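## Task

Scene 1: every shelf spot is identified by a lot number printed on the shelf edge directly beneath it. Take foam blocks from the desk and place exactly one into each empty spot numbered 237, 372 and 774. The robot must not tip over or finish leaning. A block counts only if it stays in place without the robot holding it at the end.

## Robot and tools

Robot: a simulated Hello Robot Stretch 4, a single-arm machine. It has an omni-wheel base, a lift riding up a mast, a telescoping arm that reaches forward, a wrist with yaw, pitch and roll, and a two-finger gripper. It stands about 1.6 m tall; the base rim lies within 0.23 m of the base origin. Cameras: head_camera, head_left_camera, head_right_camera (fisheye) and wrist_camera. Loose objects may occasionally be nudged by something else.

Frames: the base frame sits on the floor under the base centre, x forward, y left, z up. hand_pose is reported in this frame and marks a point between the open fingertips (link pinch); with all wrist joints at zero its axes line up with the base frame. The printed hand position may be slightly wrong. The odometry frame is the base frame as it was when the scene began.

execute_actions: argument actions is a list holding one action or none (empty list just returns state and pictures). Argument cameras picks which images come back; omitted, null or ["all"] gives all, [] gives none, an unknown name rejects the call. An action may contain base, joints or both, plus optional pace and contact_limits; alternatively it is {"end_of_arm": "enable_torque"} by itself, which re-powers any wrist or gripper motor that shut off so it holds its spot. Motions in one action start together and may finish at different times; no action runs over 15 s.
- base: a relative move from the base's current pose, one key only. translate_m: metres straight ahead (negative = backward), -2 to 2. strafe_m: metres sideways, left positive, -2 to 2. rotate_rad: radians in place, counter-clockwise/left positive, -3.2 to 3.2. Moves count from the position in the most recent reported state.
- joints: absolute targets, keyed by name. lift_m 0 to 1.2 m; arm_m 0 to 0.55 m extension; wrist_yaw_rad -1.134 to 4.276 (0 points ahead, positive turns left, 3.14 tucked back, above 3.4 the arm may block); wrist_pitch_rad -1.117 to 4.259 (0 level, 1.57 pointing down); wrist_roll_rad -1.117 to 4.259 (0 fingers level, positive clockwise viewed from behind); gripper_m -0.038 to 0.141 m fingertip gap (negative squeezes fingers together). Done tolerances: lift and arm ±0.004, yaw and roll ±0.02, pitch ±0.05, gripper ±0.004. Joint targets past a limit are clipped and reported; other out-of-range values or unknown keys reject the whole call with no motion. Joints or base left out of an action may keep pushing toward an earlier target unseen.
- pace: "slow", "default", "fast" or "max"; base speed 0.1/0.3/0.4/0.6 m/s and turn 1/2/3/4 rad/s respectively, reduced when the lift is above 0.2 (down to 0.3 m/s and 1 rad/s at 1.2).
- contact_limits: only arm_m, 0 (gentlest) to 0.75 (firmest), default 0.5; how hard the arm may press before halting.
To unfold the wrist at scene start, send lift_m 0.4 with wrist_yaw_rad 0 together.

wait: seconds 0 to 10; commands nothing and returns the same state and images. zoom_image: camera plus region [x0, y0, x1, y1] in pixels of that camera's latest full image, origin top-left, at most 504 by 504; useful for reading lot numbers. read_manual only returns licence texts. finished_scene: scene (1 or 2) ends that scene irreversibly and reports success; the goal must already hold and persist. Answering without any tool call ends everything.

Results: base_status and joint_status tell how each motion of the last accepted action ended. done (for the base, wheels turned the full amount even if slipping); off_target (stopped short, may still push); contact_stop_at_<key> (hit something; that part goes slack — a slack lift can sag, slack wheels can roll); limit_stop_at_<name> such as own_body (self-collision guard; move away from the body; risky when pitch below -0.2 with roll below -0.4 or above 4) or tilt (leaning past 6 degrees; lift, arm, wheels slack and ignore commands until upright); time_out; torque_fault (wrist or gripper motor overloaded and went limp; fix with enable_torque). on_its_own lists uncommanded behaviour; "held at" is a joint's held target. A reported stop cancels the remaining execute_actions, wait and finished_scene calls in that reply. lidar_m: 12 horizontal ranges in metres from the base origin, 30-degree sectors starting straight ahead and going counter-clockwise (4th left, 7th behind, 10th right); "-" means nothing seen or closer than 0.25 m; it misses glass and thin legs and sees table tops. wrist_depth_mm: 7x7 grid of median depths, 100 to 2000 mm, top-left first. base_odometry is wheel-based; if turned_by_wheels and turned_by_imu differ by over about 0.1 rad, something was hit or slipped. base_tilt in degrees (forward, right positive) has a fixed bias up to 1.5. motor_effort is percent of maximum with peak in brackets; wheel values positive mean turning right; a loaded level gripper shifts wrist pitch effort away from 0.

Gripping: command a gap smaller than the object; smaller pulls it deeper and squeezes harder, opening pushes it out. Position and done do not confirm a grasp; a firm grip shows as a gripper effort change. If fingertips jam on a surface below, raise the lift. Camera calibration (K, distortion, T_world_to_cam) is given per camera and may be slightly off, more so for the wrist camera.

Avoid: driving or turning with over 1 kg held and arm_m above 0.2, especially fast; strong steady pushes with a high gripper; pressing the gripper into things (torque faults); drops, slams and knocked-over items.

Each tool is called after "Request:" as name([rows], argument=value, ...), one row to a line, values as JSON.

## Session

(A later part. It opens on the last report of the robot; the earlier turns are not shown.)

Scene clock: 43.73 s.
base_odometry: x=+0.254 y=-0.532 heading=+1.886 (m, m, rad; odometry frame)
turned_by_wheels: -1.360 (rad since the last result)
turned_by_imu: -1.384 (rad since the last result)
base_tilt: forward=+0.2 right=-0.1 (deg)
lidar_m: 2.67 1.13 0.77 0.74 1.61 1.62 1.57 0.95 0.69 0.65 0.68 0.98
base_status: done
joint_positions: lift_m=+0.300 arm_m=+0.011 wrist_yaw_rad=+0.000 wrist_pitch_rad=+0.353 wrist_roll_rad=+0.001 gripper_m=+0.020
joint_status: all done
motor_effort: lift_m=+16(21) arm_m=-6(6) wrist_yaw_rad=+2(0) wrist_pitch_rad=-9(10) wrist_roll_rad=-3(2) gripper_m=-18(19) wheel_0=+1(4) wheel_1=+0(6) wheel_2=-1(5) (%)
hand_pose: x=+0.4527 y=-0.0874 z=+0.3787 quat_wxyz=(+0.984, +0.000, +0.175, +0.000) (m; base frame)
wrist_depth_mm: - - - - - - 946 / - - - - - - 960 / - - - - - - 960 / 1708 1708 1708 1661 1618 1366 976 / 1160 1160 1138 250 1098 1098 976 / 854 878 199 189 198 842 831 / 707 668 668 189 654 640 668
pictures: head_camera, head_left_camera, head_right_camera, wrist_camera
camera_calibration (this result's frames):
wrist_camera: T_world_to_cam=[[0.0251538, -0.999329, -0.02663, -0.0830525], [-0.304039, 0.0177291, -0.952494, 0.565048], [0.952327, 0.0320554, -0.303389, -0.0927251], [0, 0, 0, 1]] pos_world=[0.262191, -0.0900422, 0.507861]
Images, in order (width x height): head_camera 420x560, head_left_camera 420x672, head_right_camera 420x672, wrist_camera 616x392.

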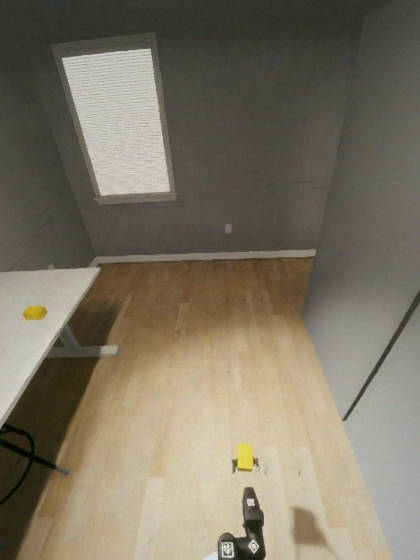

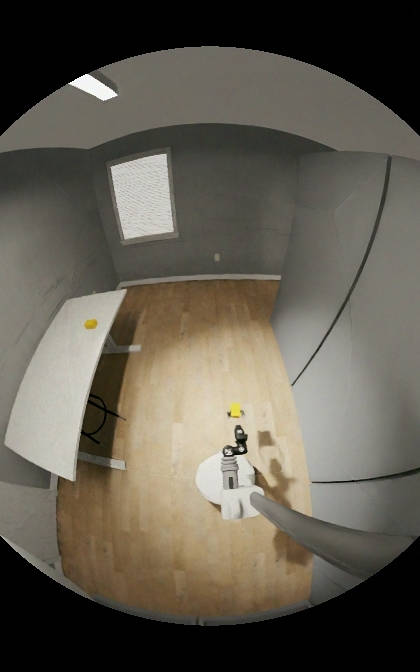

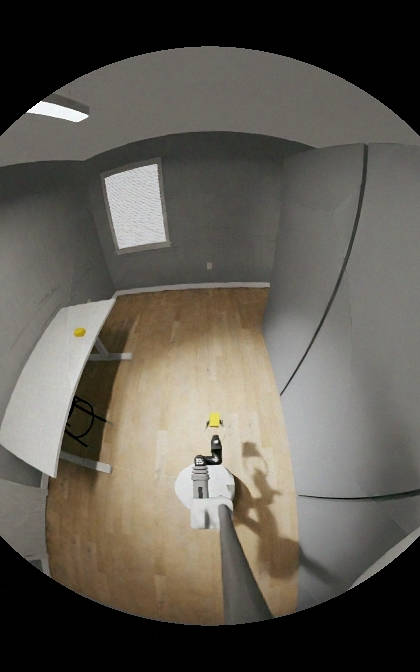

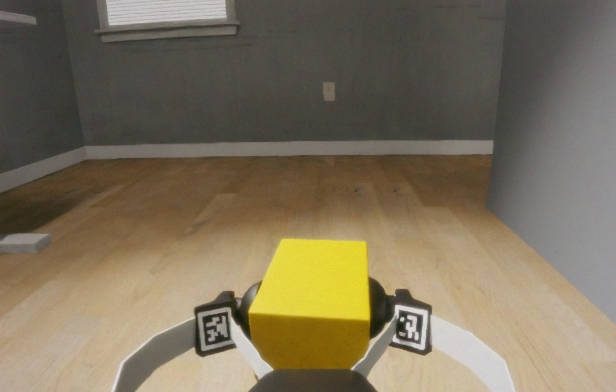

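Request:
execute_actions([
  {"base":{"translate_m":2.0},"pace":"max"},
], cameras=[])

Request:
execute_actions([
  {"base":{"rotate_rad":-1.5},"pace":"fast"},
])

Scene clock: 48.97 s.
base_odometry: x=-0.366 y=+1.370 heading=+1.886 (m, m, rad; odometry frame)
turned_by_wheels: +0.000 (rad since the last result)
turned_by_imu: -0.004 (rad since the last result)
base_tilt: forward=+0.2 right=-0.2 (deg)
lidar_m: 0.66 0.71 0.95 1.51 0.96 1.15 2.72 0.99 0.76 2.14 0.96 0.68
base_status: done
joint_positions: lift_m=+0.300 arm_m=+0.011 wrist_yaw_rad=+0.000 wrist_pitch_rad=+0.353 wrist_roll_rad=+0.001 gripper_m=+0.020
joint_status: not commanded
motor_effort: lift_m=+17(17) arm_m=-6(6) wrist_yaw_rad=+1(1) wrist_pitch_rad=-9(9) wrist_roll_rad=-2(2) gripper_m=-18(19) wheel_0=-1(0) wheel_1=+0(9) wheel_2=+0(14) (%)
hand_pose: x=+0.4527 y=-0.0874 z=+0.3787 quat_wxyz=(+0.984, +0.000, +0.175, +0.000) (m; base frame)
wrist_depth_mm: 413 410 407 402 399 397 389 / 433 427 430 421 418 410 404 / 455 449 442 439 433 430 427 / 477 469 466 459 452 449 449 / 500 496 492 250 477 469 469 / 535 521 199 189 198 492 492 / 559 544 539 188 521 512 512
pictures: none
No camera images: the call's "cameras" was empty. Leave "cameras" out to get every camera's image.

Scene clock: 50.67 s.
base_odometry: x=-0.365 y=+1.370 heading=+0.386 (m, m, rad; odometry frame)
turned_by_wheels: -1.500 (rad since the last result)
turned_by_imu: -1.526 (rad since the last result)
base_tilt: forward=+0.1 right=+0.0 (deg)
lidar_m: 2.06 0.93 0.68 0.65 0.73 1.02 1.53 0.97 1.21 2.14 0.92 0.78
base_status: done
joint_positions: lift_m=+0.300 arm_m=+0.011 wrist_yaw_rad=+0.000 wrist_pitch_rad=+0.353 wrist_roll_rad=+0.001 gripper_m=+0.020
joint_status: not commanded
motor_effort: lift_m=+17(17) arm_m=-6(6) wrist_yaw_rad=+1(0) wrist_pitch_rad=-9(9) wrist_roll_rad=-1(3) gripper_m=-20(18) wheel_0=+0(8) wheel_1=+1(10) wheel_2=+0(3) (%)
hand_pose: x=+0.4527 y=-0.0874 z=+0.3787 quat_wxyz=(+0.984, +0.000, +0.175, +0.000) (m; base frame)
wrist_depth_mm: 931 1281 1808 1756 1808 732 466 / 946 1308 1863 1863 1808 741 469 / 946 1281 1983 1983 1921 741 469 / 960 1308 1708 1618 1618 732 466 / 960 1138 1160 250 1118 723 480 / 866 866 199 189 198 707 500 / 707 668 668 188 661 535 521
pictures: head_camera, head_left_camera, head_right_camera, wrist_camera
camera_calibration (this result's frames):
wrist_camera: T_world_to_cam=[[0.0251216, -0.99933, -0.0266251, -0.08305], [-0.303939, 0.0177376, -0.952526, 0.564992], [0.95236, 0.0320214, -0.30329, -0.0927806], [0, 0, 0, 1]] pos_world=[0.26217, -0.0900449, 0.50782]
Images, in order (width x height): head_camera 420x560, head_left_camera 420x672, head_right_camera 420x672, wrist_camera 616x392.

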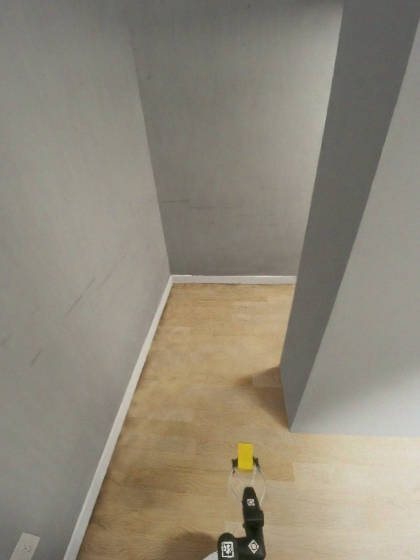

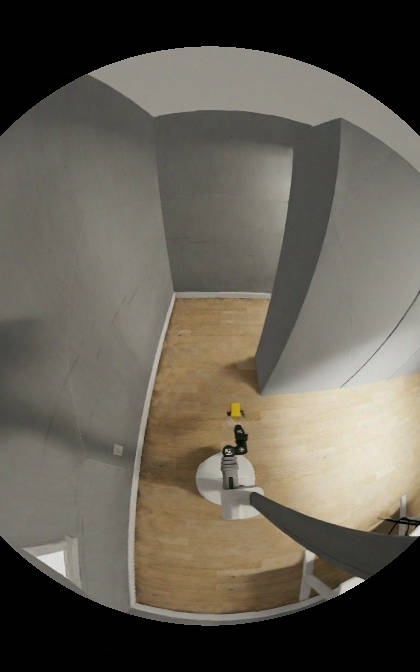

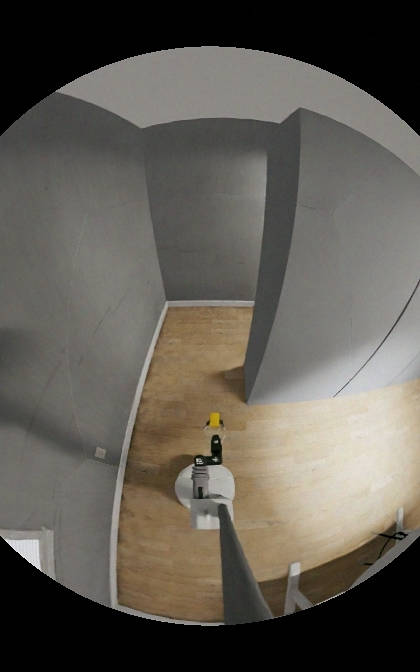

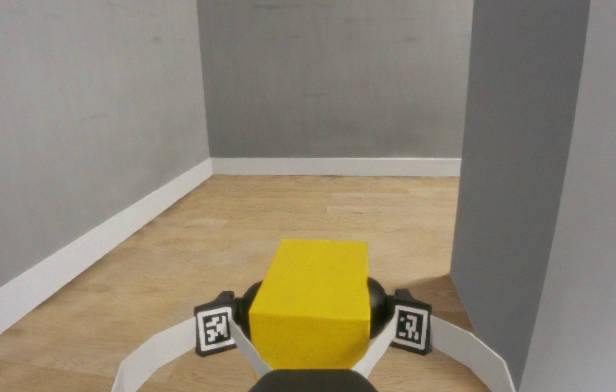

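Request:
execute_actions([
  {"base":{"rotate_rad":3.05},"pace":"fast"},
], cameras=[])

Request:
execute_actions([
  {"base":{"translate_m":-1.78},"pace":"max"},
])

Scene clock: 53.27 s.
base_odometry: x=-0.366 y=+1.370 heading=-2.847 (m, m, rad; odometry frame)
turned_by_wheels: +3.050 (rad since the last result)
turned_by_imu: +3.101 (rad since the last result)
base_tilt: forward=+0.1 right=-0.1 (deg)
lidar_m: 1.52 0.96 1.12 2.88 1.04 0.78 2.17 0.98 0.70 0.64 0.69 0.93
base_status: done
joint_positions: lift_m=+0.300 arm_m=+0.011 wrist_yaw_rad=+0.000 wrist_pitch_rad=+0.352 wrist_roll_rad=+0.001 gripper_m=+0.020
joint_status: not commanded
motor_effort: lift_m=+19(19) arm_m=-6(6) wrist_yaw_rad=-1(2) wrist_pitch_rad=-9(9) wrist_roll_rad=-2(2) gripper_m=-18(18) wheel_0=+1(7) wheel_1=+0(9) wheel_2=+2(11) (%)
hand_pose: x=+0.4527 y=-0.0873 z=+0.3786 quat_wxyz=(+0.985, +0.000, +0.175, +0.000) (m; base frame)
wrist_depth_mm: 1205 1205 1229 1205 1205 1205 904 / 1281 1255 1229 1255 1255 1205 904 / 1336 1336 1336 1308 1308 1281 917 / 1397 1397 1397 1397 1366 1336 946 / 1042 1160 1160 249 1098 1098 917 / 866 866 199 188 198 831 820 / 707 676 668 189 654 647 676
pictures: none
No camera images: the call's "cameras" was empty. Leave "cameras" out to get every camera's image.

Scene clock: 57.93 s.
base_odometry: x=+1.338 y=+1.885 heading=-2.847 (m, m, rad; odometry frame)
turned_by_wheels: +0.000 (rad since the last result)
turned_by_imu: +0.002 (rad since the last result)
base_tilt: forward=+0.1 right=+0.0 (deg)
lidar_m: 2.59 0.65 0.84 1.62 0.57 0.39 0.37 0.39 0.57 0.67 0.69 0.98
base_status: done
joint_positions: lift_m=+0.300 arm_m=+0.011 wrist_yaw_rad=+0.000 wrist_pitch_rad=+0.353 wrist_roll_rad=+0.001 gripper_m=+0.020
joint_status: not commanded
motor_effort: lift_m=+19(19) arm_m=-6(6) wrist_yaw_rad=+0(2) wrist_pitch_rad=-9(9) wrist_roll_rad=-3(3) gripper_m=-18(18) wheel_0=+0(7) wheel_1=+2(6) wheel_2=+0(15) (%)
hand_pose: x=+0.4527 y=-0.0874 z=+0.3786 quat_wxyz=(+0.984, +0.000, +0.175, +0.000) (m; base frame)
wrist_depth_mm: 554 - - - - 1366 917 / 559 - - - - 1397 917 / 564 809 - - - 1430 931 / 559 798 1661 1661 1661 1366 946 / 554 788 1138 249 1118 1098 917 / 549 778 199 189 198 842 820 / 544 647 661 189 647 647 676
pictures: head_camera, head_left_camera, head_right_camera, wrist_camera
camera_calibration (this result's frames):
wrist_camera: T_world_to_cam=[[0.0253313, -0.999324, -0.0266301, -0.0830887], [-0.303953, 0.0176782, -0.952523, 0.564881], [0.95235, 0.032223, -0.3033, -0.0928054], [0, 0, 0, 1]] pos_world=[0.262186, -0.0900282, 0.507702]
Images, in order (width x height): head_camera 420x560, head_left_camera 420x672, head_right_camera 420x672, wrist_camera 616x392.

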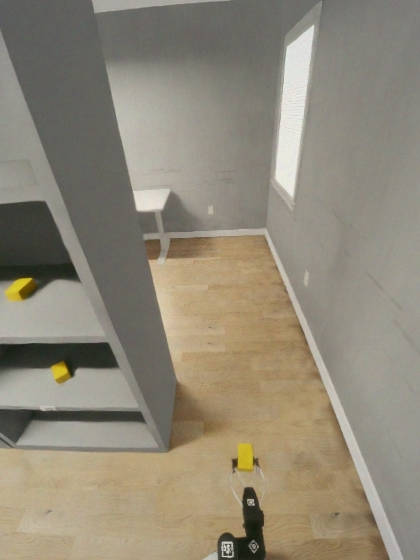

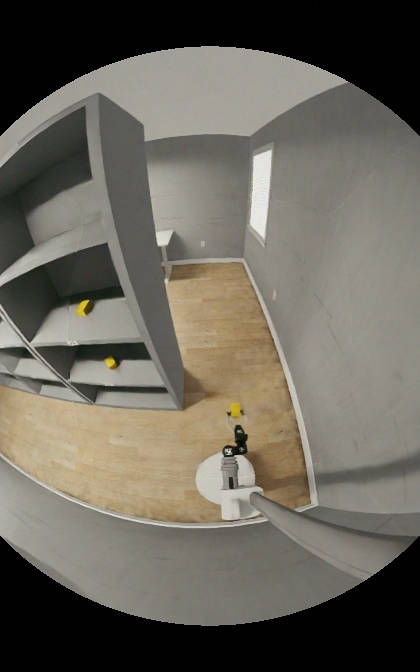

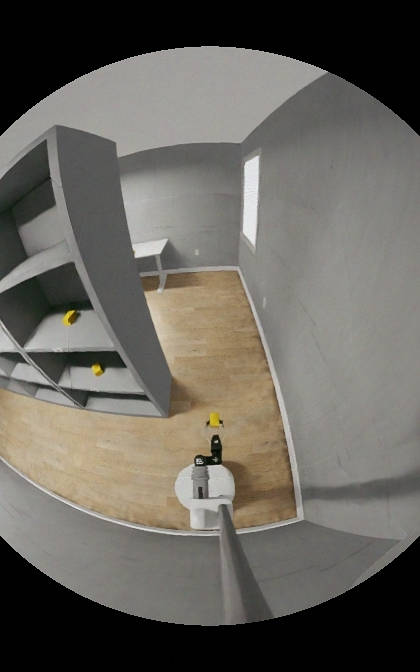

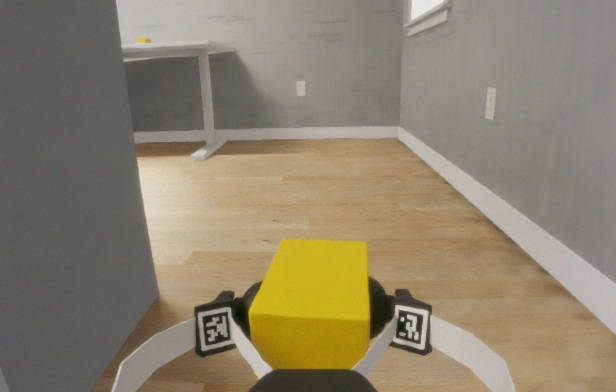

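Request:
execute_actions([
  {"base":{"strafe_m":1.75},"joints":{"wrist_yaw_rad":-1.0},"pace":"max"},
], cameras=["head_camera","head_left_camera"])

Request:
zoom_image(camera="head_camera", region=[160,310,310,430])

Scene clock: 62.70 s.
base_odometry: x=+1.846 y=+0.211 heading=-2.847 (m, m, rad; odometry frame)
turned_by_wheels: +0.000 (rad since the last result)
turned_by_imu: -0.010 (rad since the last result)
base_tilt: forward=+0.1 right=-0.1 (deg)
lidar_m: 0.54 0.58 0.80 1.70 0.61 0.42 0.39 0.38 0.56 1.53 0.80 0.58
base_status: done
joint_positions: lift_m=+0.300 arm_m=+0.011 wrist_yaw_rad=-1.000 wrist_pitch_rad=+0.353 wrist_roll_rad=+0.001 gripper_m=+0.020
joint_status: all done
motor_effort: lift_m=+19(19) arm_m=-5(6) wrist_yaw_rad=+0(6) wrist_pitch_rad=-9(9) wrist_roll_rad=-2(2) gripper_m=-17(18) wheel_0=-1(9) wheel_1=+0(13) wheel_2=-1(0) (%)
hand_pose: x=+0.2546 y=-0.2750 z=+0.3786 quat_wxyz=(+0.864, +0.084, +0.154, -0.472) (m; base frame)
wrist_depth_mm: 668 535 549 1366 1281 - 1808 / 397 480 569 1366 1336 - 1808 / 750 609 591 1499 1366 - 1921 / 778 654 615 1430 1397 1618 1576 / 809 707 640 250 1118 1118 1098 / 723 707 200 189 198 842 831 / 597 569 591 189 661 647 676
pictures: head_camera, head_left_camera
Images, in order (width x height): head_camera 420x560, head_left_camera 420x672.

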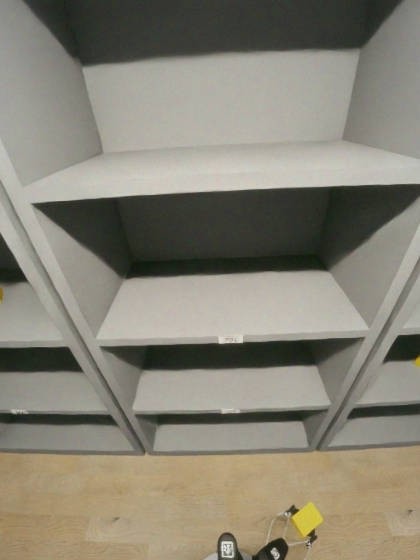

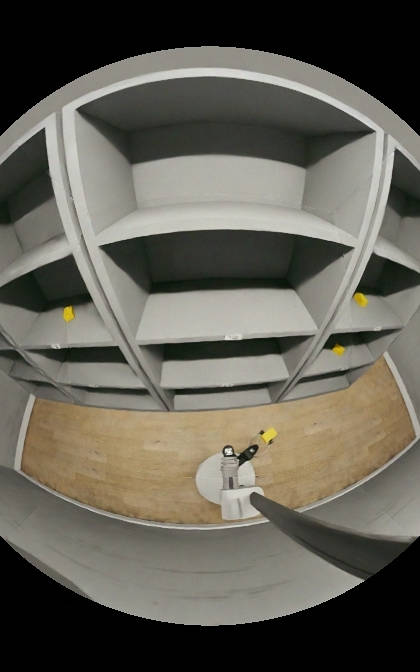

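Region (160, 310, 310, 430) of head_camera's 420x560 image, scaled by 3.360, with more detail than that image has; it fills the top 403 rows of this view, and the rest is white.

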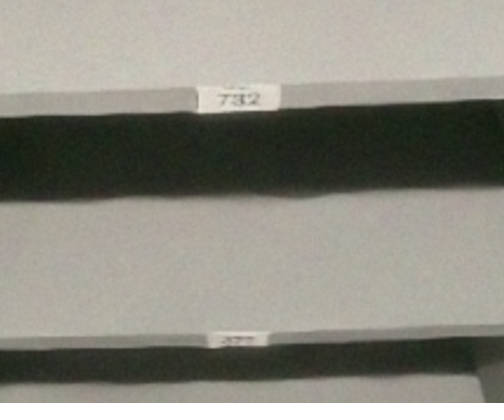

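Request:
zoom_image(camera="head_camera", region=[210,400,250,420])

Request:
zoom_image(camera="head_camera", region=[0,400,40,420])

Request:
execute_actions([
  {"joints":{"wrist_yaw_rad":0.5,"lift_m":0.4},"base":{"translate_m":-0.06},"pace":"fast"},
], cameras=["wrist_camera"])

Region (210, 400, 250, 420) of head_camera's 420x560 image, scaled by 12.600, with more detail than that image has.

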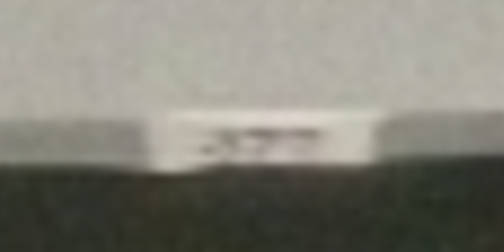

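Region (0, 400, 40, 420) of head_camera's 420x560 image, scaled by 12.600, with more detail than that image has.

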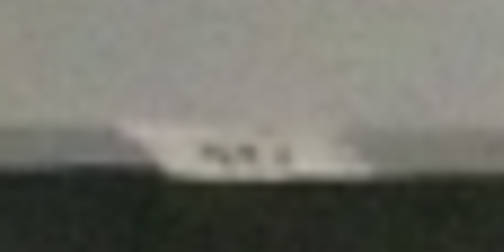

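Scene clock: 64.37 s.
base_odometry: x=+1.903 y=+0.228 heading=-2.847 (m, m, rad; odometry frame)
turned_by_wheels: +0.000 (rad since the last result)
turned_by_imu: +0.000 (rad since the last result)
base_tilt: forward=+0.1 right=+0.0 (deg)
lidar_m: 0.60 0.65 0.90 1.47 0.53 0.35 0.32 0.36 0.48 1.36 0.91 0.63
base_status: done
joint_positions: lift_m=+0.400 arm_m=+0.011 wrist_yaw_rad=+0.500 wrist_pitch_rad=+0.353 wrist_roll_rad=+0.001 gripper_m=+0.020
joint_status: all done
motor_effort: lift_m=+20(22) arm_m=-6(5) wrist_yaw_rad=+1(8) wrist_pitch_rad=-9(10) wrist_roll_rad=-3(3) gripper_m=-19(17) wheel_0=+1(5) wheel_1=+1(6) wheel_2=+0(7) (%)
hand_pose: x=+0.4614 y=+0.0530 z=+0.4785 quat_wxyz=(+0.954, -0.043, +0.170, +0.243) (m; base frame)
wrist_depth_mm: 1182 517 569 759 759 676 627 / 1205 539 580 798 798 707 647 / 891 580 521 449 433 430 424 / 1229 1397 621 820 854 351 310 / 1205 1138 634 250 891 788 723 / 946 866 199 189 197 809 741 / 831 768 640 189 683 676 699
pictures: wrist_camera
camera_calibration (this result's frames):
wrist_camera: T_world_to_cam=[[0.500831, -0.865135, -0.026627, -0.16691], [-0.275211, -0.130003, -0.952553, 0.654764], [0.820626, 0.484397, -0.303204, -0.038571], [0, 0, 0, 1]] pos_world=[0.295444, -0.0405943, 0.607559]
Images, in order (width x height): wrist_camera 616x392.

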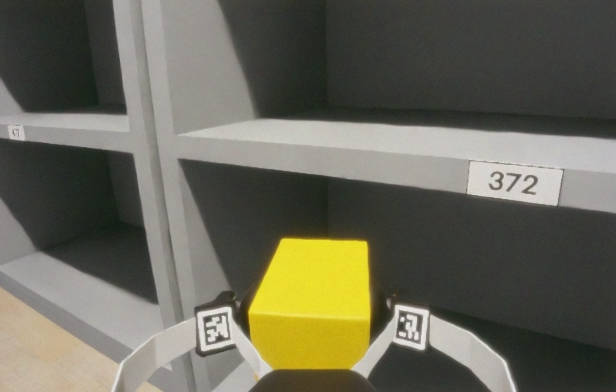

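Request:
zoom_image(camera="wrist_camera", region=[0,110,60,150])

Request:
execute_actions([
  {"joints":{"wrist_yaw_rad":0,"lift_m":0.515},"base":{"strafe_m":0.06},"pace":"fast"},
], cameras=["wrist_camera"])

Request:
execute_actions([
  {"joints":{"arm_m":0.335},"pace":"fast"},
], cameras=["wrist_camera","head_camera"])

Region (0, 110, 60, 150) of wrist_camera's 616x392 image, scaled by 8.400.

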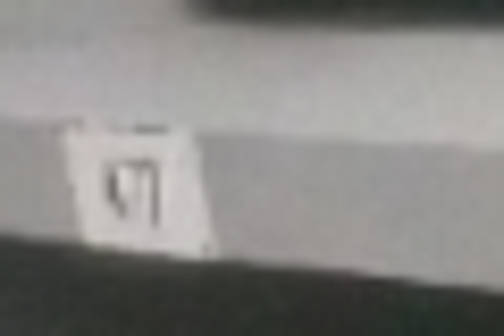

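Scene clock: 65.93 s.
base_odometry: x=+1.921 y=+0.171 heading=-2.847 (m, m, rad; odometry frame)
turned_by_wheels: +0.000 (rad since the last result)
turned_by_imu: -0.001 (rad since the last result)
base_tilt: forward=+0.0 right=-0.1 (deg)
lidar_m: 0.61 0.66 0.89 1.48 0.51 0.34 0.33 0.34 0.49 1.36 0.90 0.62
base_status: done
joint_positions: lift_m=+0.515 arm_m=+0.011 wrist_yaw_rad=+0.000 wrist_pitch_rad=+0.353 wrist_roll_rad=+0.001 gripper_m=+0.020
joint_status: all done
motor_effort: lift_m=+21(24) arm_m=-6(6) wrist_yaw_rad=-1(10) wrist_pitch_rad=-9(10) wrist_roll_rad=-2(2) gripper_m=-19(20) wheel_0=+2(10) wheel_1=+1(10) wheel_2=-1(3) (%)
hand_pose: x=+0.4526 y=-0.0873 z=+0.5934 quat_wxyz=(+0.984, +0.000, +0.175, +0.000) (m; base frame)
wrist_depth_mm: 559 768 788 768 768 759 647 / 569 798 809 809 798 788 647 / 569 820 866 854 831 831 640 / 539 634 627 615 615 603 585 / 466 442 439 248 433 436 430 / 564 798 199 189 198 946 647 / 559 647 842 188 842 768 654
pictures: wrist_camera
camera_calibration (this result's frames):
wrist_camera: T_world_to_cam=[[0.0255792, -0.999318, -0.0266285, -0.0774123], [-0.303958, 0.0176012, -0.952523, 0.76951], [0.952342, 0.0324587, -0.3033, -0.0275917], [0, 0, 0, 1]] pos_world=[0.262155, -0.0900083, 0.722546]
Images, in order (width x height): wrist_camera 616x392.

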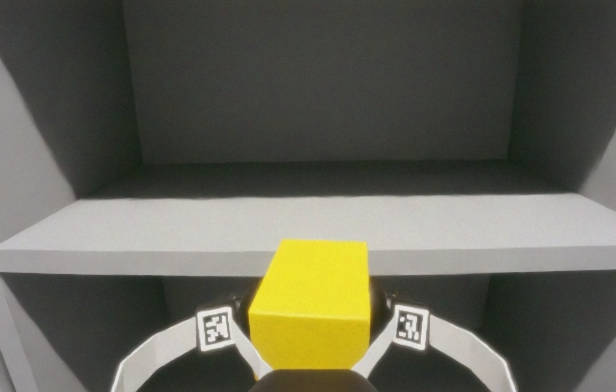

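Scene clock: 67.70 s.
base_odometry: x=+1.921 y=+0.171 heading=-2.847 (m, m, rad; odometry frame)
turned_by_wheels: +0.000 (rad since the last result)
turned_by_imu: +0.000 (rad since the last result)
base_tilt: forward=+0.1 right=+0.0 (deg)
lidar_m: 0.60 0.65 0.90 1.45 0.51 0.36 0.34 0.34 0.47 1.36 0.89 0.63
base_status: not commanded
joint_positions: lift_m=+0.515 arm_m=+0.334 wrist_yaw_rad=+0.000 wrist_pitch_rad=+0.353 wrist_roll_rad=+0.001 gripper_m=+0.020
joint_status: all done
motor_effort: lift_m=+21(21) arm_m=+6(6) wrist_yaw_rad=+0(0) wrist_pitch_rad=-9(9) wrist_roll_rad=-3(3) gripper_m=-20(18) wheel_0=+2(1) wheel_1=+0(1) wheel_2=-1(1) (%)
hand_pose: x=+0.7756 y=-0.0874 z=+0.5934 quat_wxyz=(+0.985, +0.000, +0.175, +0.000) (m; base frame)
wrist_depth_mm: 484 484 480 480 473 473 469 / 504 504 504 496 496 492 492 / 525 530 525 521 517 517 508 / 549 549 544 544 535 530 530 / 427 427 427 249 415 410 402 / 320 322 199 188 198 312 306 / 259 245 246 188 242 238 250
pictures: head_camera, wrist_camera
camera_calibration (this result's frames):
wrist_camera: T_world_to_cam=[[0.0254505, -0.999321, -0.0266263, -0.0856102], [-0.303869, 0.0176412, -0.952551, 0.867654], [0.952374, 0.0323338, -0.303213, -0.335248], [0, 0, 0, 1]] pos_world=[0.585113, -0.0900188, 0.722553]
Images, in order (width x height): head_camera 420x560, wrist_camera 616x392.

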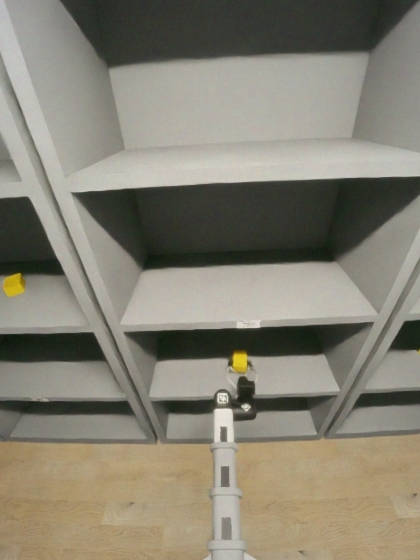

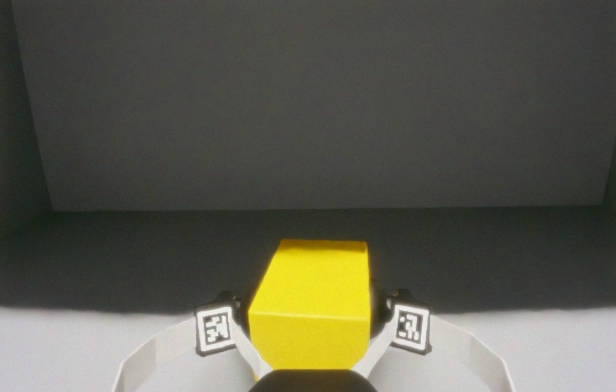

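Request:
execute_actions([
  {"joints":{"lift_m":0.486}},
], cameras=[])

Request:
execute_actions([
  {"joints":{"gripper_m":0.085}},
], cameras=["wrist_camera"])

Request:
execute_actions([
  {"joints":{"arm_m":0.01,"lift_m":0.492,"gripper_m":0.13},"pace":"max"},
], cameras=["wrist_camera"])

Request:
execute_actions([
  {"joints":{"lift_m":0.25},"base":{"strafe_m":-1.87},"pace":"max"},
], cameras=["head_camera"])

Scene clock: 69.07 s.
base_odometry: x=+1.921 y=+0.171 heading=-2.847 (m, m, rad; odometry frame)
turned_by_wheels: +0.000 (rad since the last result)
turned_by_imu: +0.000 (rad since the last result)
base_tilt: forward=+0.1 right=+0.1 (deg)
lidar_m: 0.61 0.64 0.89 1.44 0.53 0.35 0.33 0.34 0.50 1.35 0.93 0.64
base_status: not commanded
joint_positions: lift_m=+0.486 arm_m=+0.334 wrist_yaw_rad=+0.000 wrist_pitch_rad=+0.353 wrist_roll_rad=+0.001 gripper_m=+0.020
joint_status: all done
motor_effort: lift_m=+16(16) arm_m=+6(6) wrist_yaw_rad=+0(1) wrist_pitch_rad=-9(8) wrist_roll_rad=-2(2) gripper_m=-20(19) wheel_0=+1(1) wheel_1=+1(1) wheel_2=-1(1) (%)
hand_pose: x=+0.7756 y=-0.0874 z=+0.5648 quat_wxyz=(+0.985, +0.000, +0.175, +0.000) (m; base frame)
wrist_depth_mm: 480 484 480 477 480 473 462 / 508 504 500 496 496 488 488 / 521 525 521 525 512 512 508 / 521 530 525 517 504 500 496 / 362 359 359 249 353 345 340 / 271 272 200 189 198 263 260 / 220 208 209 188 205 203 211
pictures: none
No camera images: the call's "cameras" was empty. Leave "cameras" out to get every camera's image.

Scene clock: 70.53 s.
base_odometry: x=+1.921 y=+0.171 heading=-2.847 (m, m, rad; odometry frame)
turned_by_wheels: +0.000 (rad since the last result)
turned_by_imu: +0.000 (rad since the last result)
base_tilt: forward=+0.2 right=+0.0 (deg)
lidar_m: 0.62 0.64 0.92 1.44 0.52 0.36 0.32 0.35 0.50 1.36 0.91 0.65
base_status: not commanded
joint_positions: lift_m=+0.486 arm_m=+0.334 wrist_yaw_rad=+0.000 wrist_pitch_rad=+0.352 wrist_roll_rad=+0.001 gripper_m=+0.085
joint_status: all done
motor_effort: lift_m=+16(16) arm_m=+6(6) wrist_yaw_rad=+0(0) wrist_pitch_rad=-8(8) wrist_roll_rad=-2(2) gripper_m=-1(18) wheel_0=+1(1) wheel_1=+1(1) wheel_2=-1(1) (%)
hand_pose: x=+0.7756 y=-0.0874 z=+0.5648 quat_wxyz=(+0.985, +0.000, +0.175, +0.000) (m; base frame)
wrist_depth_mm: 488 484 480 477 480 469 466 / 504 504 500 500 492 488 488 / 530 525 525 521 517 508 508 / 521 530 521 517 508 500 488 / 362 364 359 272 332 347 340 / 271 272 207 200 195 264 259 / 220 216 214 154 207 209 213
pictures: wrist_camera
camera_calibration (this result's frames):
wrist_camera: T_world_to_cam=[[0.0254546, -0.999321, -0.0266224, -0.0863779], [-0.303723, 0.0176413, -0.952597, 0.840318], [0.95242, 0.0323338, -0.303068, -0.344059], [0, 0, 0, 1]] pos_world=[0.585112, -0.0900188, 0.693911]
Images, in order (width x height): wrist_camera 616x392.

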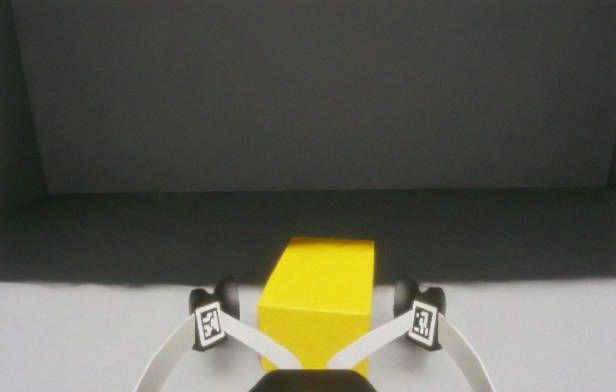

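Scene clock: 72.17 s.
base_odometry: x=+1.921 y=+0.171 heading=-2.847 (m, m, rad; odometry frame)
turned_by_wheels: +0.000 (rad since the last result)
turned_by_imu: +0.000 (rad since the last result)
base_tilt: forward=+0.0 right=-0.1 (deg)
lidar_m: 0.61 0.64 0.86 1.45 0.52 0.36 0.34 0.35 0.49 1.33 0.90 0.65
base_status: not commanded
joint_positions: lift_m=+0.492 arm_m=+0.011 wrist_yaw_rad=+0.000 wrist_pitch_rad=+0.352 wrist_roll_rad=+0.001 gripper_m=+0.130
joint_status: all done
motor_effort: lift_m=+19(21) arm_m=-6(6) wrist_yaw_rad=+1(1) wrist_pitch_rad=-8(9) wrist_roll_rad=-3(3) gripper_m=+0(2) wheel_0=+1(1) wheel_1=+1(0) wheel_2=+0(1) (%)
hand_pose: x=+0.4527 y=-0.0875 z=+0.5706 quat_wxyz=(+0.985, +0.000, +0.175, +0.000) (m; base frame)
wrist_depth_mm: 569 778 778 778 768 759 647 / 564 798 809 809 809 798 640 / 574 788 854 831 831 820 640 / 517 564 549 508 535 525 517 / 439 436 433 427 427 421 421 / 564 699 976 991 946 768 647 / 554 699 854 148 842 809 654
pictures: wrist_camera
camera_calibration (this result's frames):
wrist_camera: T_world_to_cam=[[0.0249464, -0.999334, -0.0266223, -0.0779128], [-0.303709, 0.0177958, -0.952599, 0.747711], [0.952438, 0.0318493, -0.303063, -0.03477], [0, 0, 0, 1]] pos_world=[0.262147, -0.0900596, 0.699657]
Images, in order (width x height): wrist_camera 616x392.

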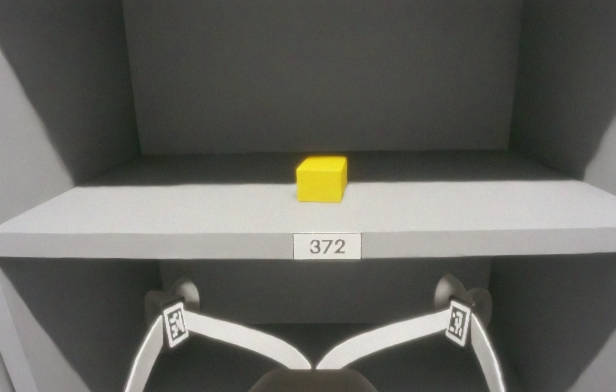

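Scene clock: 77.20 s.
base_odometry: x=+1.378 y=+1.960 heading=-2.847 (m, m, rad; odometry frame)
turned_by_wheels: +0.000 (rad since the last result)
turned_by_imu: +0.009 (rad since the last result)
base_tilt: forward=+0.2 right=-0.1 (deg)
lidar_m: 2.42 0.75 0.93 1.35 0.49 0.34 0.31 0.35 0.47 0.58 0.61 0.89
base_status: done
joint_positions: lift_m=+0.250 arm_m=+0.011 wrist_yaw_rad=+0.000 wrist_pitch_rad=+0.352 wrist_roll_rad=+0.001 gripper_m=+0.130
joint_status: all done
motor_effort: lift_m=+19(20) arm_m=-6(6) wrist_yaw_rad=+1(1) wrist_pitch_rad=-8(8) wrist_roll_rad=-2(1) gripper_m=+0(1) wheel_0=-1(11) wheel_1=+0(12) wheel_2=-1(1) (%)
hand_pose: x=+0.4527 y=-0.0874 z=+0.3287 quat_wxyz=(+0.985, +0.000, +0.175, +0.000) (m; base frame)
wrist_depth_mm: 627 - - - - 1255 854 / 640 - - - - 1281 842 / 647 - - - - 1281 842 / 640 917 1537 1499 1499 1229 854 / 640 917 1042 1025 1008 991 842 / 627 750 750 788 768 676 741 / 597 627 627 148 621 603 609
pictures: head_camera
Images, in order (width x height): head_camera 420x560.

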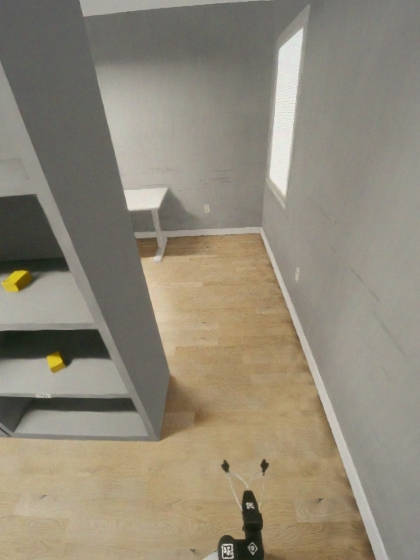

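Request:
execute_actions([
  {"base":{"translate_m":1.9},"pace":"max"},
], cameras=[])

Request:
execute_actions([
  {"joints":{"lift_m":0.73,"arm_m":0.14},"base":{"strafe_m":1.22},"pace":"max"},
], cameras=["head_camera","wrist_camera"])

Scene clock: 82.27 s.
base_odometry: x=-0.440 y=+1.409 heading=-2.847 (m, m, rad; odometry frame)
turned_by_wheels: +0.000 (rad since the last result)
turned_by_imu: -0.004 (rad since the last result)
base_tilt: forward=+0.1 right=+0.0 (deg)
lidar_m: 1.48 0.99 1.03 3.06 1.10 0.86 2.23 0.90 0.65 0.60 0.64 0.83
base_status: done
joint_positions: lift_m=+0.250 arm_m=+0.011 wrist_yaw_rad=+0.000 wrist_pitch_rad=+0.352 wrist_roll_rad=+0.001 gripper_m=+0.130
joint_status: not commanded
motor_effort: lift_m=+19(18) arm_m=-6(6) wrist_yaw_rad=+0(0) wrist_pitch_rad=-8(8) wrist_roll_rad=-2(1) gripper_m=-2(1) wheel_0=-1(7) wheel_1=-1(6) wheel_2=-1(12) (%)
hand_pose: x=+0.4527 y=-0.0874 z=+0.3287 quat_wxyz=(+0.985, +0.000, +0.175, +0.000) (m; base frame)
wrist_depth_mm: 1160 1160 1160 1160 1160 1098 854 / 1229 1205 1182 1205 1205 1182 854 / 1281 1255 1255 1281 1229 1205 854 / 1336 1281 1308 1255 1281 1205 866 / 1042 1060 1025 1042 1008 991 842 / 788 750 750 778 778 676 750 / 634 627 627 149 615 597 609
pictures: none
No camera images: the call's "cameras" was empty. Leave "cameras" out to get every camera's image.

Scene clock: 85.77 s.
base_odometry: x=-0.087 y=+0.241 heading=-2.847 (m, m, rad; odometry frame)
turned_by_wheels: +0.000 (rad since the last result)
turned_by_imu: -0.007 (rad since the last result)
base_tilt: forward=+0.1 right=-0.2 (deg)
lidar_m: 0.67 0.69 0.95 2.42 1.14 0.80 0.77 0.79 1.08 1.83 1.86 0.71
base_status: done
joint_positions: lift_m=+0.730 arm_m=+0.139 wrist_yaw_rad=+0.000 wrist_pitch_rad=+0.352 wrist_roll_rad=+0.001 gripper_m=+0.130
joint_status: all done
motor_effort: lift_m=+20(24) arm_m=+6(7) wrist_yaw_rad=+1(2) wrist_pitch_rad=-8(9) wrist_roll_rad=-1(3) gripper_m=-1(1) wheel_0=+0(13) wheel_1=+0(12) wheel_2=-1(2) (%)
hand_pose: x=+0.5807 y=-0.0874 z=+0.8087 quat_wxyz=(+0.985, +0.000, +0.175, +0.000) (m; base frame)
wrist_depth_mm: 1025 1042 1025 1008 1025 1008 991 / 1078 1078 1078 1098 1060 1060 1042 / 1118 1118 1098 1098 1118 1078 1078 / 750 732 723 707 699 691 676 / 496 496 492 484 480 473 466 / 389 375 370 387 375 370 389 / 759 976 1281 148 1229 891 1229
pictures: head_camera, wrist_camera
camera_calibration (this result's frames):
wrist_camera: T_world_to_cam=[[0.0252926, -0.999326, -0.0266163, -0.0748814], [-0.303484, 0.0176926, -0.952672, 1.0133], [0.952501, 0.0321731, -0.302832, -0.0847442], [0, 0, 0, 1]] pos_world=[0.390132, -0.0900323, 0.937685]
Images, in order (width x height): head_camera 420x560, wrist_camera 616x392.

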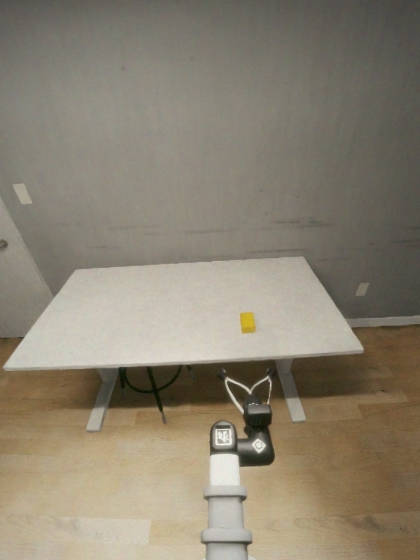

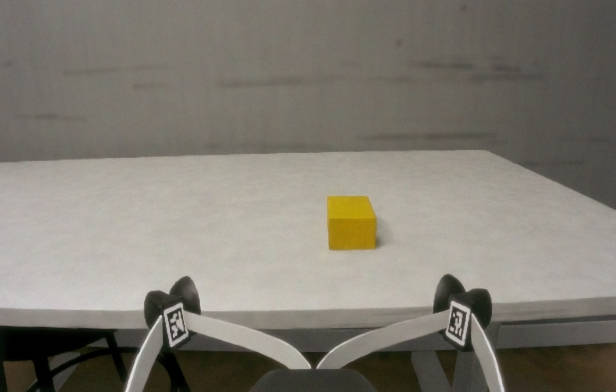

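Request:
execute_actions([
  {"base":{"strafe_m":-0.038},"joints":{"lift_m":0.674,"arm_m":0.422,"gripper_m":0.11},"pace":"fast"},
], cameras=["wrist_camera"])

Request:
execute_actions([
  {"joints":{"gripper_m":0.02},"pace":"fast"},
], cameras=["wrist_camera"])

Scene clock: 87.73 s.
base_odometry: x=-0.098 y=+0.277 heading=-2.848 (m, m, rad; odometry frame)
turned_by_wheels: +0.000 (rad since the last result)
turned_by_imu: +0.000 (rad since the last result)
base_tilt: forward=+0.2 right=-0.1 (deg)
lidar_m: 0.65 0.71 0.95 2.45 1.14 0.80 0.76 0.80 1.09 1.78 1.82 0.72
base_status: done
joint_positions: lift_m=+0.674 arm_m=+0.421 wrist_yaw_rad=+0.000 wrist_pitch_rad=+0.352 wrist_roll_rad=+0.001 gripper_m=+0.110
joint_status: all done
motor_effort: lift_m=+17(17) arm_m=+6(6) wrist_yaw_rad=+0(2) wrist_pitch_rad=-7(8) wrist_roll_rad=-2(2) gripper_m=-1(1) wheel_0=+0(10) wheel_1=+1(9) wheel_2=-1(4) (%)
hand_pose: x=+0.8626 y=-0.0874 z=+0.7529 quat_wxyz=(+0.985, +0.000, +0.175, +0.000) (m; base frame)
wrist_depth_mm: 778 768 768 768 759 759 750 / 809 809 809 788 788 778 788 / 842 842 842 820 798 809 798 / 554 544 525 521 512 508 500 / 366 364 362 259 353 349 342 / 272 274 224 196 205 253 262 / 222 218 219 153 208 208 213
pictures: wrist_camera
camera_calibration (this result's frames):
wrist_camera: T_world_to_cam=[[0.0254318, -0.999322, -0.0266163, -0.0835792], [-0.303487, 0.0176503, -0.952672, 1.04575], [0.952496, 0.0323059, -0.302832, -0.370185], [0, 0, 0, 1]] pos_world=[0.672095, -0.0900211, 0.881926]
Images, in order (width x height): wrist_camera 616x392.

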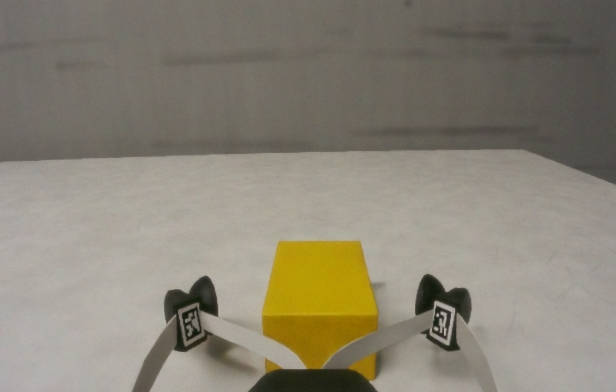

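Scene clock: 89.47 s.
base_odometry: x=-0.098 y=+0.277 heading=-2.848 (m, m, rad; odometry frame)
turned_by_wheels: +0.000 (rad since the last result)
turned_by_imu: +0.000 (rad since the last result)
base_tilt: forward=+0.1 right=-0.1 (deg)
lidar_m: 0.67 0.69 0.96 2.44 1.14 0.80 0.76 0.80 1.12 1.78 1.83 0.72
base_status: not commanded
joint_positions: lift_m=+0.674 arm_m=+0.421 wrist_yaw_rad=+0.000 wrist_pitch_rad=+0.352 wrist_roll_rad=+0.001 gripper_m=+0.020
joint_status: all done
motor_effort: lift_m=+16(16) arm_m=+6(6) wrist_yaw_rad=+0(0) wrist_pitch_rad=-8(9) wrist_roll_rad=-4(1) gripper_m=-17(17) wheel_0=+0(0) wheel_1=+0(0) wheel_2=-1(1) (%)
hand_pose: x=+0.8626 y=-0.0874 z=+0.7528 quat_wxyz=(+0.985, +0.000, +0.175, +0.000) (m; base frame)
wrist_depth_mm: 768 778 768 768 759 750 750 / 798 798 798 798 788 778 778 / 842 842 820 820 809 809 820 / 544 539 530 517 512 500 500 / 366 366 364 250 351 349 343 / 272 273 203 190 188 264 260 / 222 211 201 184 186 183 213
pictures: wrist_camera
camera_calibration (this result's frames):
wrist_camera: T_world_to_cam=[[0.0254166, -0.999322, -0.0266228, -0.0835646], [-0.303736, 0.0176527, -0.952593, 1.04583], [0.952417, 0.032298, -0.303081, -0.369926], [0, 0, 0, 1]] pos_world=[0.672103, -0.0900218, 0.881905]
Images, in order (width x height): wrist_camera 616x392.

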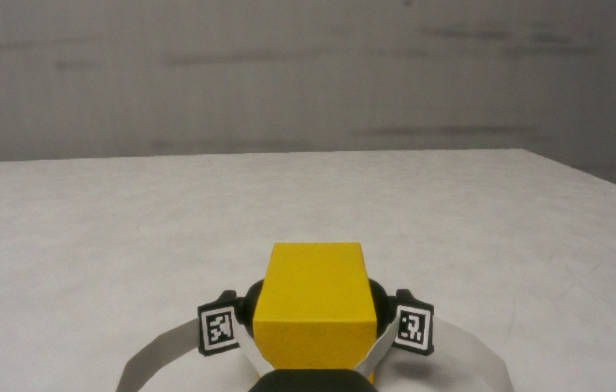

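Request:
execute_actions([
  {"joints":{"lift_m":0.74,"arm_m":0.01},"pace":"max"},
], cameras=[])

Request:
execute_actions([
  {"joints":{"lift_m":0.25},"base":{"strafe_m":-1.2},"pace":"max"},
], cameras=[])

Request:
execute_actions([
  {"base":{"translate_m":-1.9},"pace":"max"},
], cameras=["head_camera"])

Scene clock: 91.60 s.
base_odometry: x=-0.098 y=+0.277 heading=-2.847 (m, m, rad; odometry frame)
turned_by_wheels: +0.000 (rad since the last result)
turned_by_imu: +0.000 (rad since the last result)
base_tilt: forward=+0.1 right=+0.0 (deg)
lidar_m: 0.67 0.72 0.95 2.44 1.14 0.78 0.75 0.78 1.10 1.79 1.82 0.70
base_status: not commanded
joint_positions: lift_m=+0.740 arm_m=+0.011 wrist_yaw_rad=+0.000 wrist_pitch_rad=+0.353 wrist_roll_rad=+0.001 gripper_m=+0.020
joint_status: all done
motor_effort: lift_m=+20(24) arm_m=-6(7) wrist_yaw_rad=+2(0) wrist_pitch_rad=-10(10) wrist_roll_rad=-2(2) gripper_m=-19(18) wheel_0=+0(0) wheel_1=+0(0) wheel_2=-1(1) (%)
hand_pose: x=+0.4526 y=-0.0875 z=+0.8184 quat_wxyz=(+0.984, +0.000, +0.176, +0.000) (m; base frame)
wrist_depth_mm: 1160 1160 1138 1160 1138 1118 1118 / 1182 1205 1205 1182 1182 1160 1138 / 1229 1255 1229 1229 1205 1205 1229 / 778 778 759 732 723 715 1229 / 521 521 512 250 539 525 521 / 723 1464 203 190 189 1397 1430 / 1205 1205 597 184 186 564 1255
pictures: none
No camera images: the call's "cameras" was empty. Leave "cameras" out to get every camera's image.

Scene clock: 95.73 s.
base_odometry: x=-0.446 y=+1.426 heading=-2.848 (m, m, rad; odometry frame)
turned_by_wheels: +0.000 (rad since the last result)
turned_by_imu: +0.005 (rad since the last result)
base_tilt: forward=+0.1 right=+0.0 (deg)
lidar_m: 1.46 0.98 1.02 3.07 1.09 0.86 2.20 0.87 0.62 0.57 0.59 0.80
base_status: done
joint_positions: lift_m=+0.250 arm_m=+0.011 wrist_yaw_rad=+0.000 wrist_pitch_rad=+0.353 wrist_roll_rad=+0.001 gripper_m=+0.020
joint_status: all done
motor_effort: lift_m=+17(17) arm_m=-6(6) wrist_yaw_rad=+0(2) wrist_pitch_rad=-10(10) wrist_roll_rad=-3(3) gripper_m=-18(19) wheel_0=-2(11) wheel_1=+0(12) wheel_2=-1(3) (%)
hand_pose: x=+0.4527 y=-0.0874 z=+0.3286 quat_wxyz=(+0.984, +0.000, +0.175, +0.000) (m; base frame)
wrist_depth_mm: 1182 1160 1160 1160 1118 1098 831 / 1205 1229 1205 1205 1160 1160 809 / 1281 1281 1255 1229 1255 1205 831 / 1308 1336 1281 1281 1255 1205 831 / 1042 1060 1042 250 1008 991 809 / 788 778 202 190 189 759 732 / 634 603 397 184 187 373 609
pictures: none
No camera images: the call's "cameras" was empty. Leave "cameras" out to get every camera's image.

Scene clock: 100.53 s.
base_odometry: x=+1.373 y=+1.976 heading=-2.848 (m, m, rad; odometry frame)
turned_by_wheels: +0.000 (rad since the last result)
turned_by_imu: +0.002 (rad since the last result)
base_tilt: forward=+0.1 right=-0.1 (deg)
lidar_m: 2.34 0.74 0.92 1.38 0.49 0.32 0.33 0.34 0.49 0.58 0.60 0.87
base_status: done
joint_positions: lift_m=+0.250 arm_m=+0.011 wrist_yaw_rad=+0.000 wrist_pitch_rad=+0.353 wrist_roll_rad=+0.001 gripper_m=+0.020
joint_status: not commanded
motor_effort: lift_m=+18(18) arm_m=-6(6) wrist_yaw_rad=-1(0) wrist_pitch_rad=-9(9) wrist_roll_rad=-3(2) gripper_m=-18(18) wheel_0=+0(8) wheel_1=+0(7) wheel_2=+0(13) (%)
hand_pose: x=+0.4527 y=-0.0874 z=+0.3286 quat_wxyz=(+0.984, +0.000, +0.175, +0.000) (m; base frame)
wrist_depth_mm: 654 - - - - 1229 842 / 661 - - - - 1229 831 / 668 - - - - 1255 820 / 661 1308 1499 1464 1499 1205 831 / 668 917 1025 249 1025 991 809 / 668 788 202 190 189 759 723 / 615 603 394 184 186 373 609
pictures: head_camera
Images, in order (width x height): head_camera 420x560.

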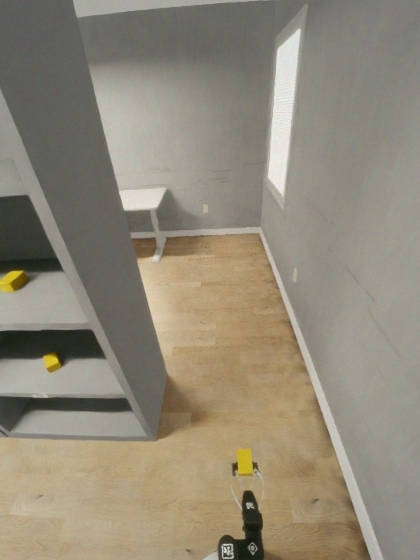

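Request:
execute_actions([
  {"joints":{"lift_m":0.35,"wrist_yaw_rad":0.9},"base":{"strafe_m":2.0},"pace":"max"},
], cameras=["wrist_camera","head_left_camera"])

Scene clock: 105.50 s.
base_odometry: x=+1.952 y=+0.062 heading=-2.848 (m, m, rad; odometry frame)
turned_by_wheels: +0.000 (rad since the last result)
turned_by_imu: -0.011 (rad since the last result)
base_tilt: forward=+0.3 right=-0.1 (deg)
lidar_m: 0.62 0.64 0.91 1.44 0.52 0.37 0.33 0.34 0.50 1.36 0.90 0.65
base_status: done
joint_positions: lift_m=+0.350 arm_m=+0.011 wrist_yaw_rad=+0.900 wrist_pitch_rad=+0.353 wrist_roll_rad=+0.001 gripper_m=+0.020
joint_status: all done
motor_effort: lift_m=+19(24) arm_m=-6(6) wrist_yaw_rad=+1(10) wrist_pitch_rad=-9(10) wrist_roll_rad=-2(2) gripper_m=-19(19) wheel_0=-1(11) wheel_1=-1(13) wheel_2=-1(0) (%)
hand_pose: x=+0.4187 y=+0.1577 z=+0.4285 quat_wxyz=(+0.887, -0.076, +0.158, +0.428) (m; base frame)
wrist_depth_mm: 1661 1708 1138 1229 418 364 449 / 1708 1808 1118 1025 430 375 436 / 1708 1921 1229 1336 449 389 320 / 1808 1708 1281 1366 473 424 580 / 1281 1255 1182 250 484 455 647 / 946 946 203 190 189 500 707 / 778 732 466 183 186 315 634
pictures: head_left_camera, wrist_camera
camera_calibration (this result's frames):
wrist_camera: T_world_to_cam=[[0.798421, -0.60151, -0.026631, -0.222375], [-0.20286, -0.227097, -0.95251, 0.59406], [0.566896, 0.765907, -0.303341, -0.00749237], [0, 0, 0, 1]] pos_world=[0.302307, 0.00688665, 0.557653]
Images, in order (width x height): head_left_camera 420x672, wrist_camera 616x392.

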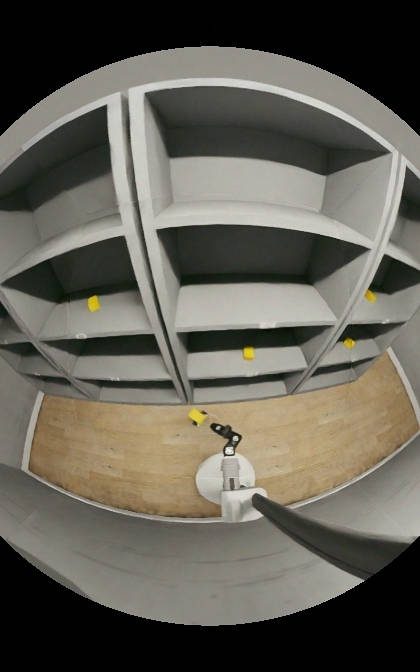

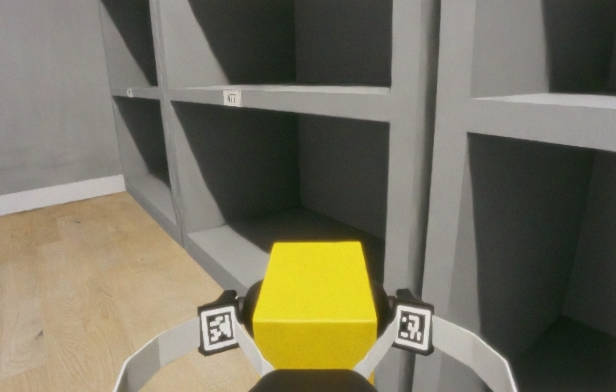

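Request:
execute_actions([
  {"joints":{"lift_m":0.42,"wrist_yaw_rad":0},"base":{"strafe_m":1.7},"pace":"max"},
], cameras=["wrist_camera","head_camera"])

Scene clock: 110.20 s.
base_odometry: x=+2.444 y=-1.565 heading=-2.848 (m, m, rad; odometry frame)
turned_by_wheels: +0.000 (rad since the last result)
turned_by_imu: -0.010 (rad since the last result)
base_tilt: forward=+0.0 right=-0.1 (deg)
lidar_m: 0.57 0.58 0.42 0.40 0.43 0.38 0.34 0.37 0.52 1.38 0.89 0.63
base_status: done
joint_positions: lift_m=+0.420 arm_m=+0.011 wrist_yaw_rad=+0.000 wrist_pitch_rad=+0.353 wrist_roll_rad=+0.001 gripper_m=+0.020
joint_status: all done
motor_effort: lift_m=+19(24) arm_m=-6(6) wrist_yaw_rad=+1(5) wrist_pitch_rad=-9(10) wrist_roll_rad=-1(2) gripper_m=-18(19) wheel_0=-1(13) wheel_1=-1(13) wheel_2=+0(2) (%)
hand_pose: x=+0.4526 y=-0.0874 z=+0.4985 quat_wxyz=(+0.984, +0.000, +0.175, +0.000) (m; base frame)
wrist_depth_mm: 654 768 768 768 750 741 539 / 668 778 788 778 788 759 549 / 603 615 591 564 554 544 512 / 404 394 387 387 384 382 379 / 668 904 904 251 904 809 564 / 661 866 202 189 189 809 559 / 647 715 459 185 186 404 559
pictures: head_camera, wrist_camera
camera_calibration (this result's frames):
wrist_camera: T_world_to_cam=[[0.0253956, -0.999323, -0.0266292, -0.0799053], [-0.304029, 0.0176552, -0.952499, 0.679118], [0.952324, 0.0322853, -0.303374, -0.0563228], [0, 0, 0, 1]] pos_world=[0.262138, -0.0900228, 0.627645]
Images, in order (width x height): head_camera 420x560, wrist_camera 616x392.

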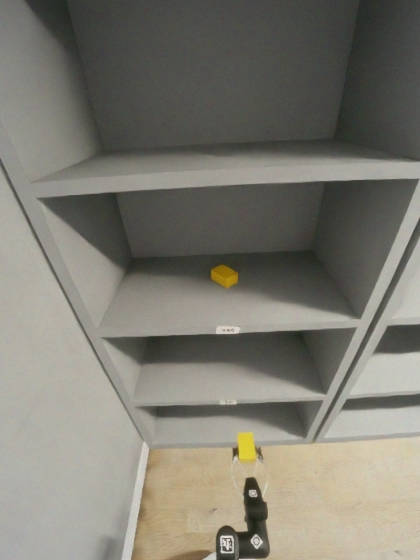

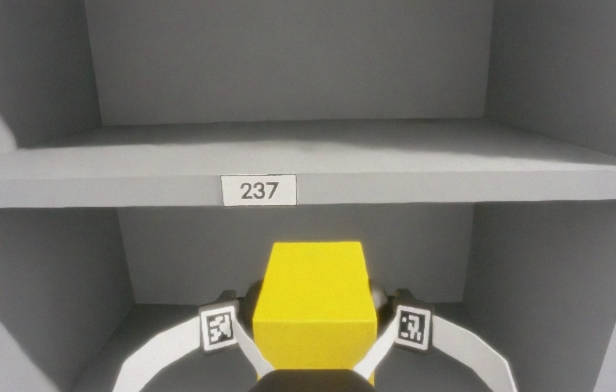

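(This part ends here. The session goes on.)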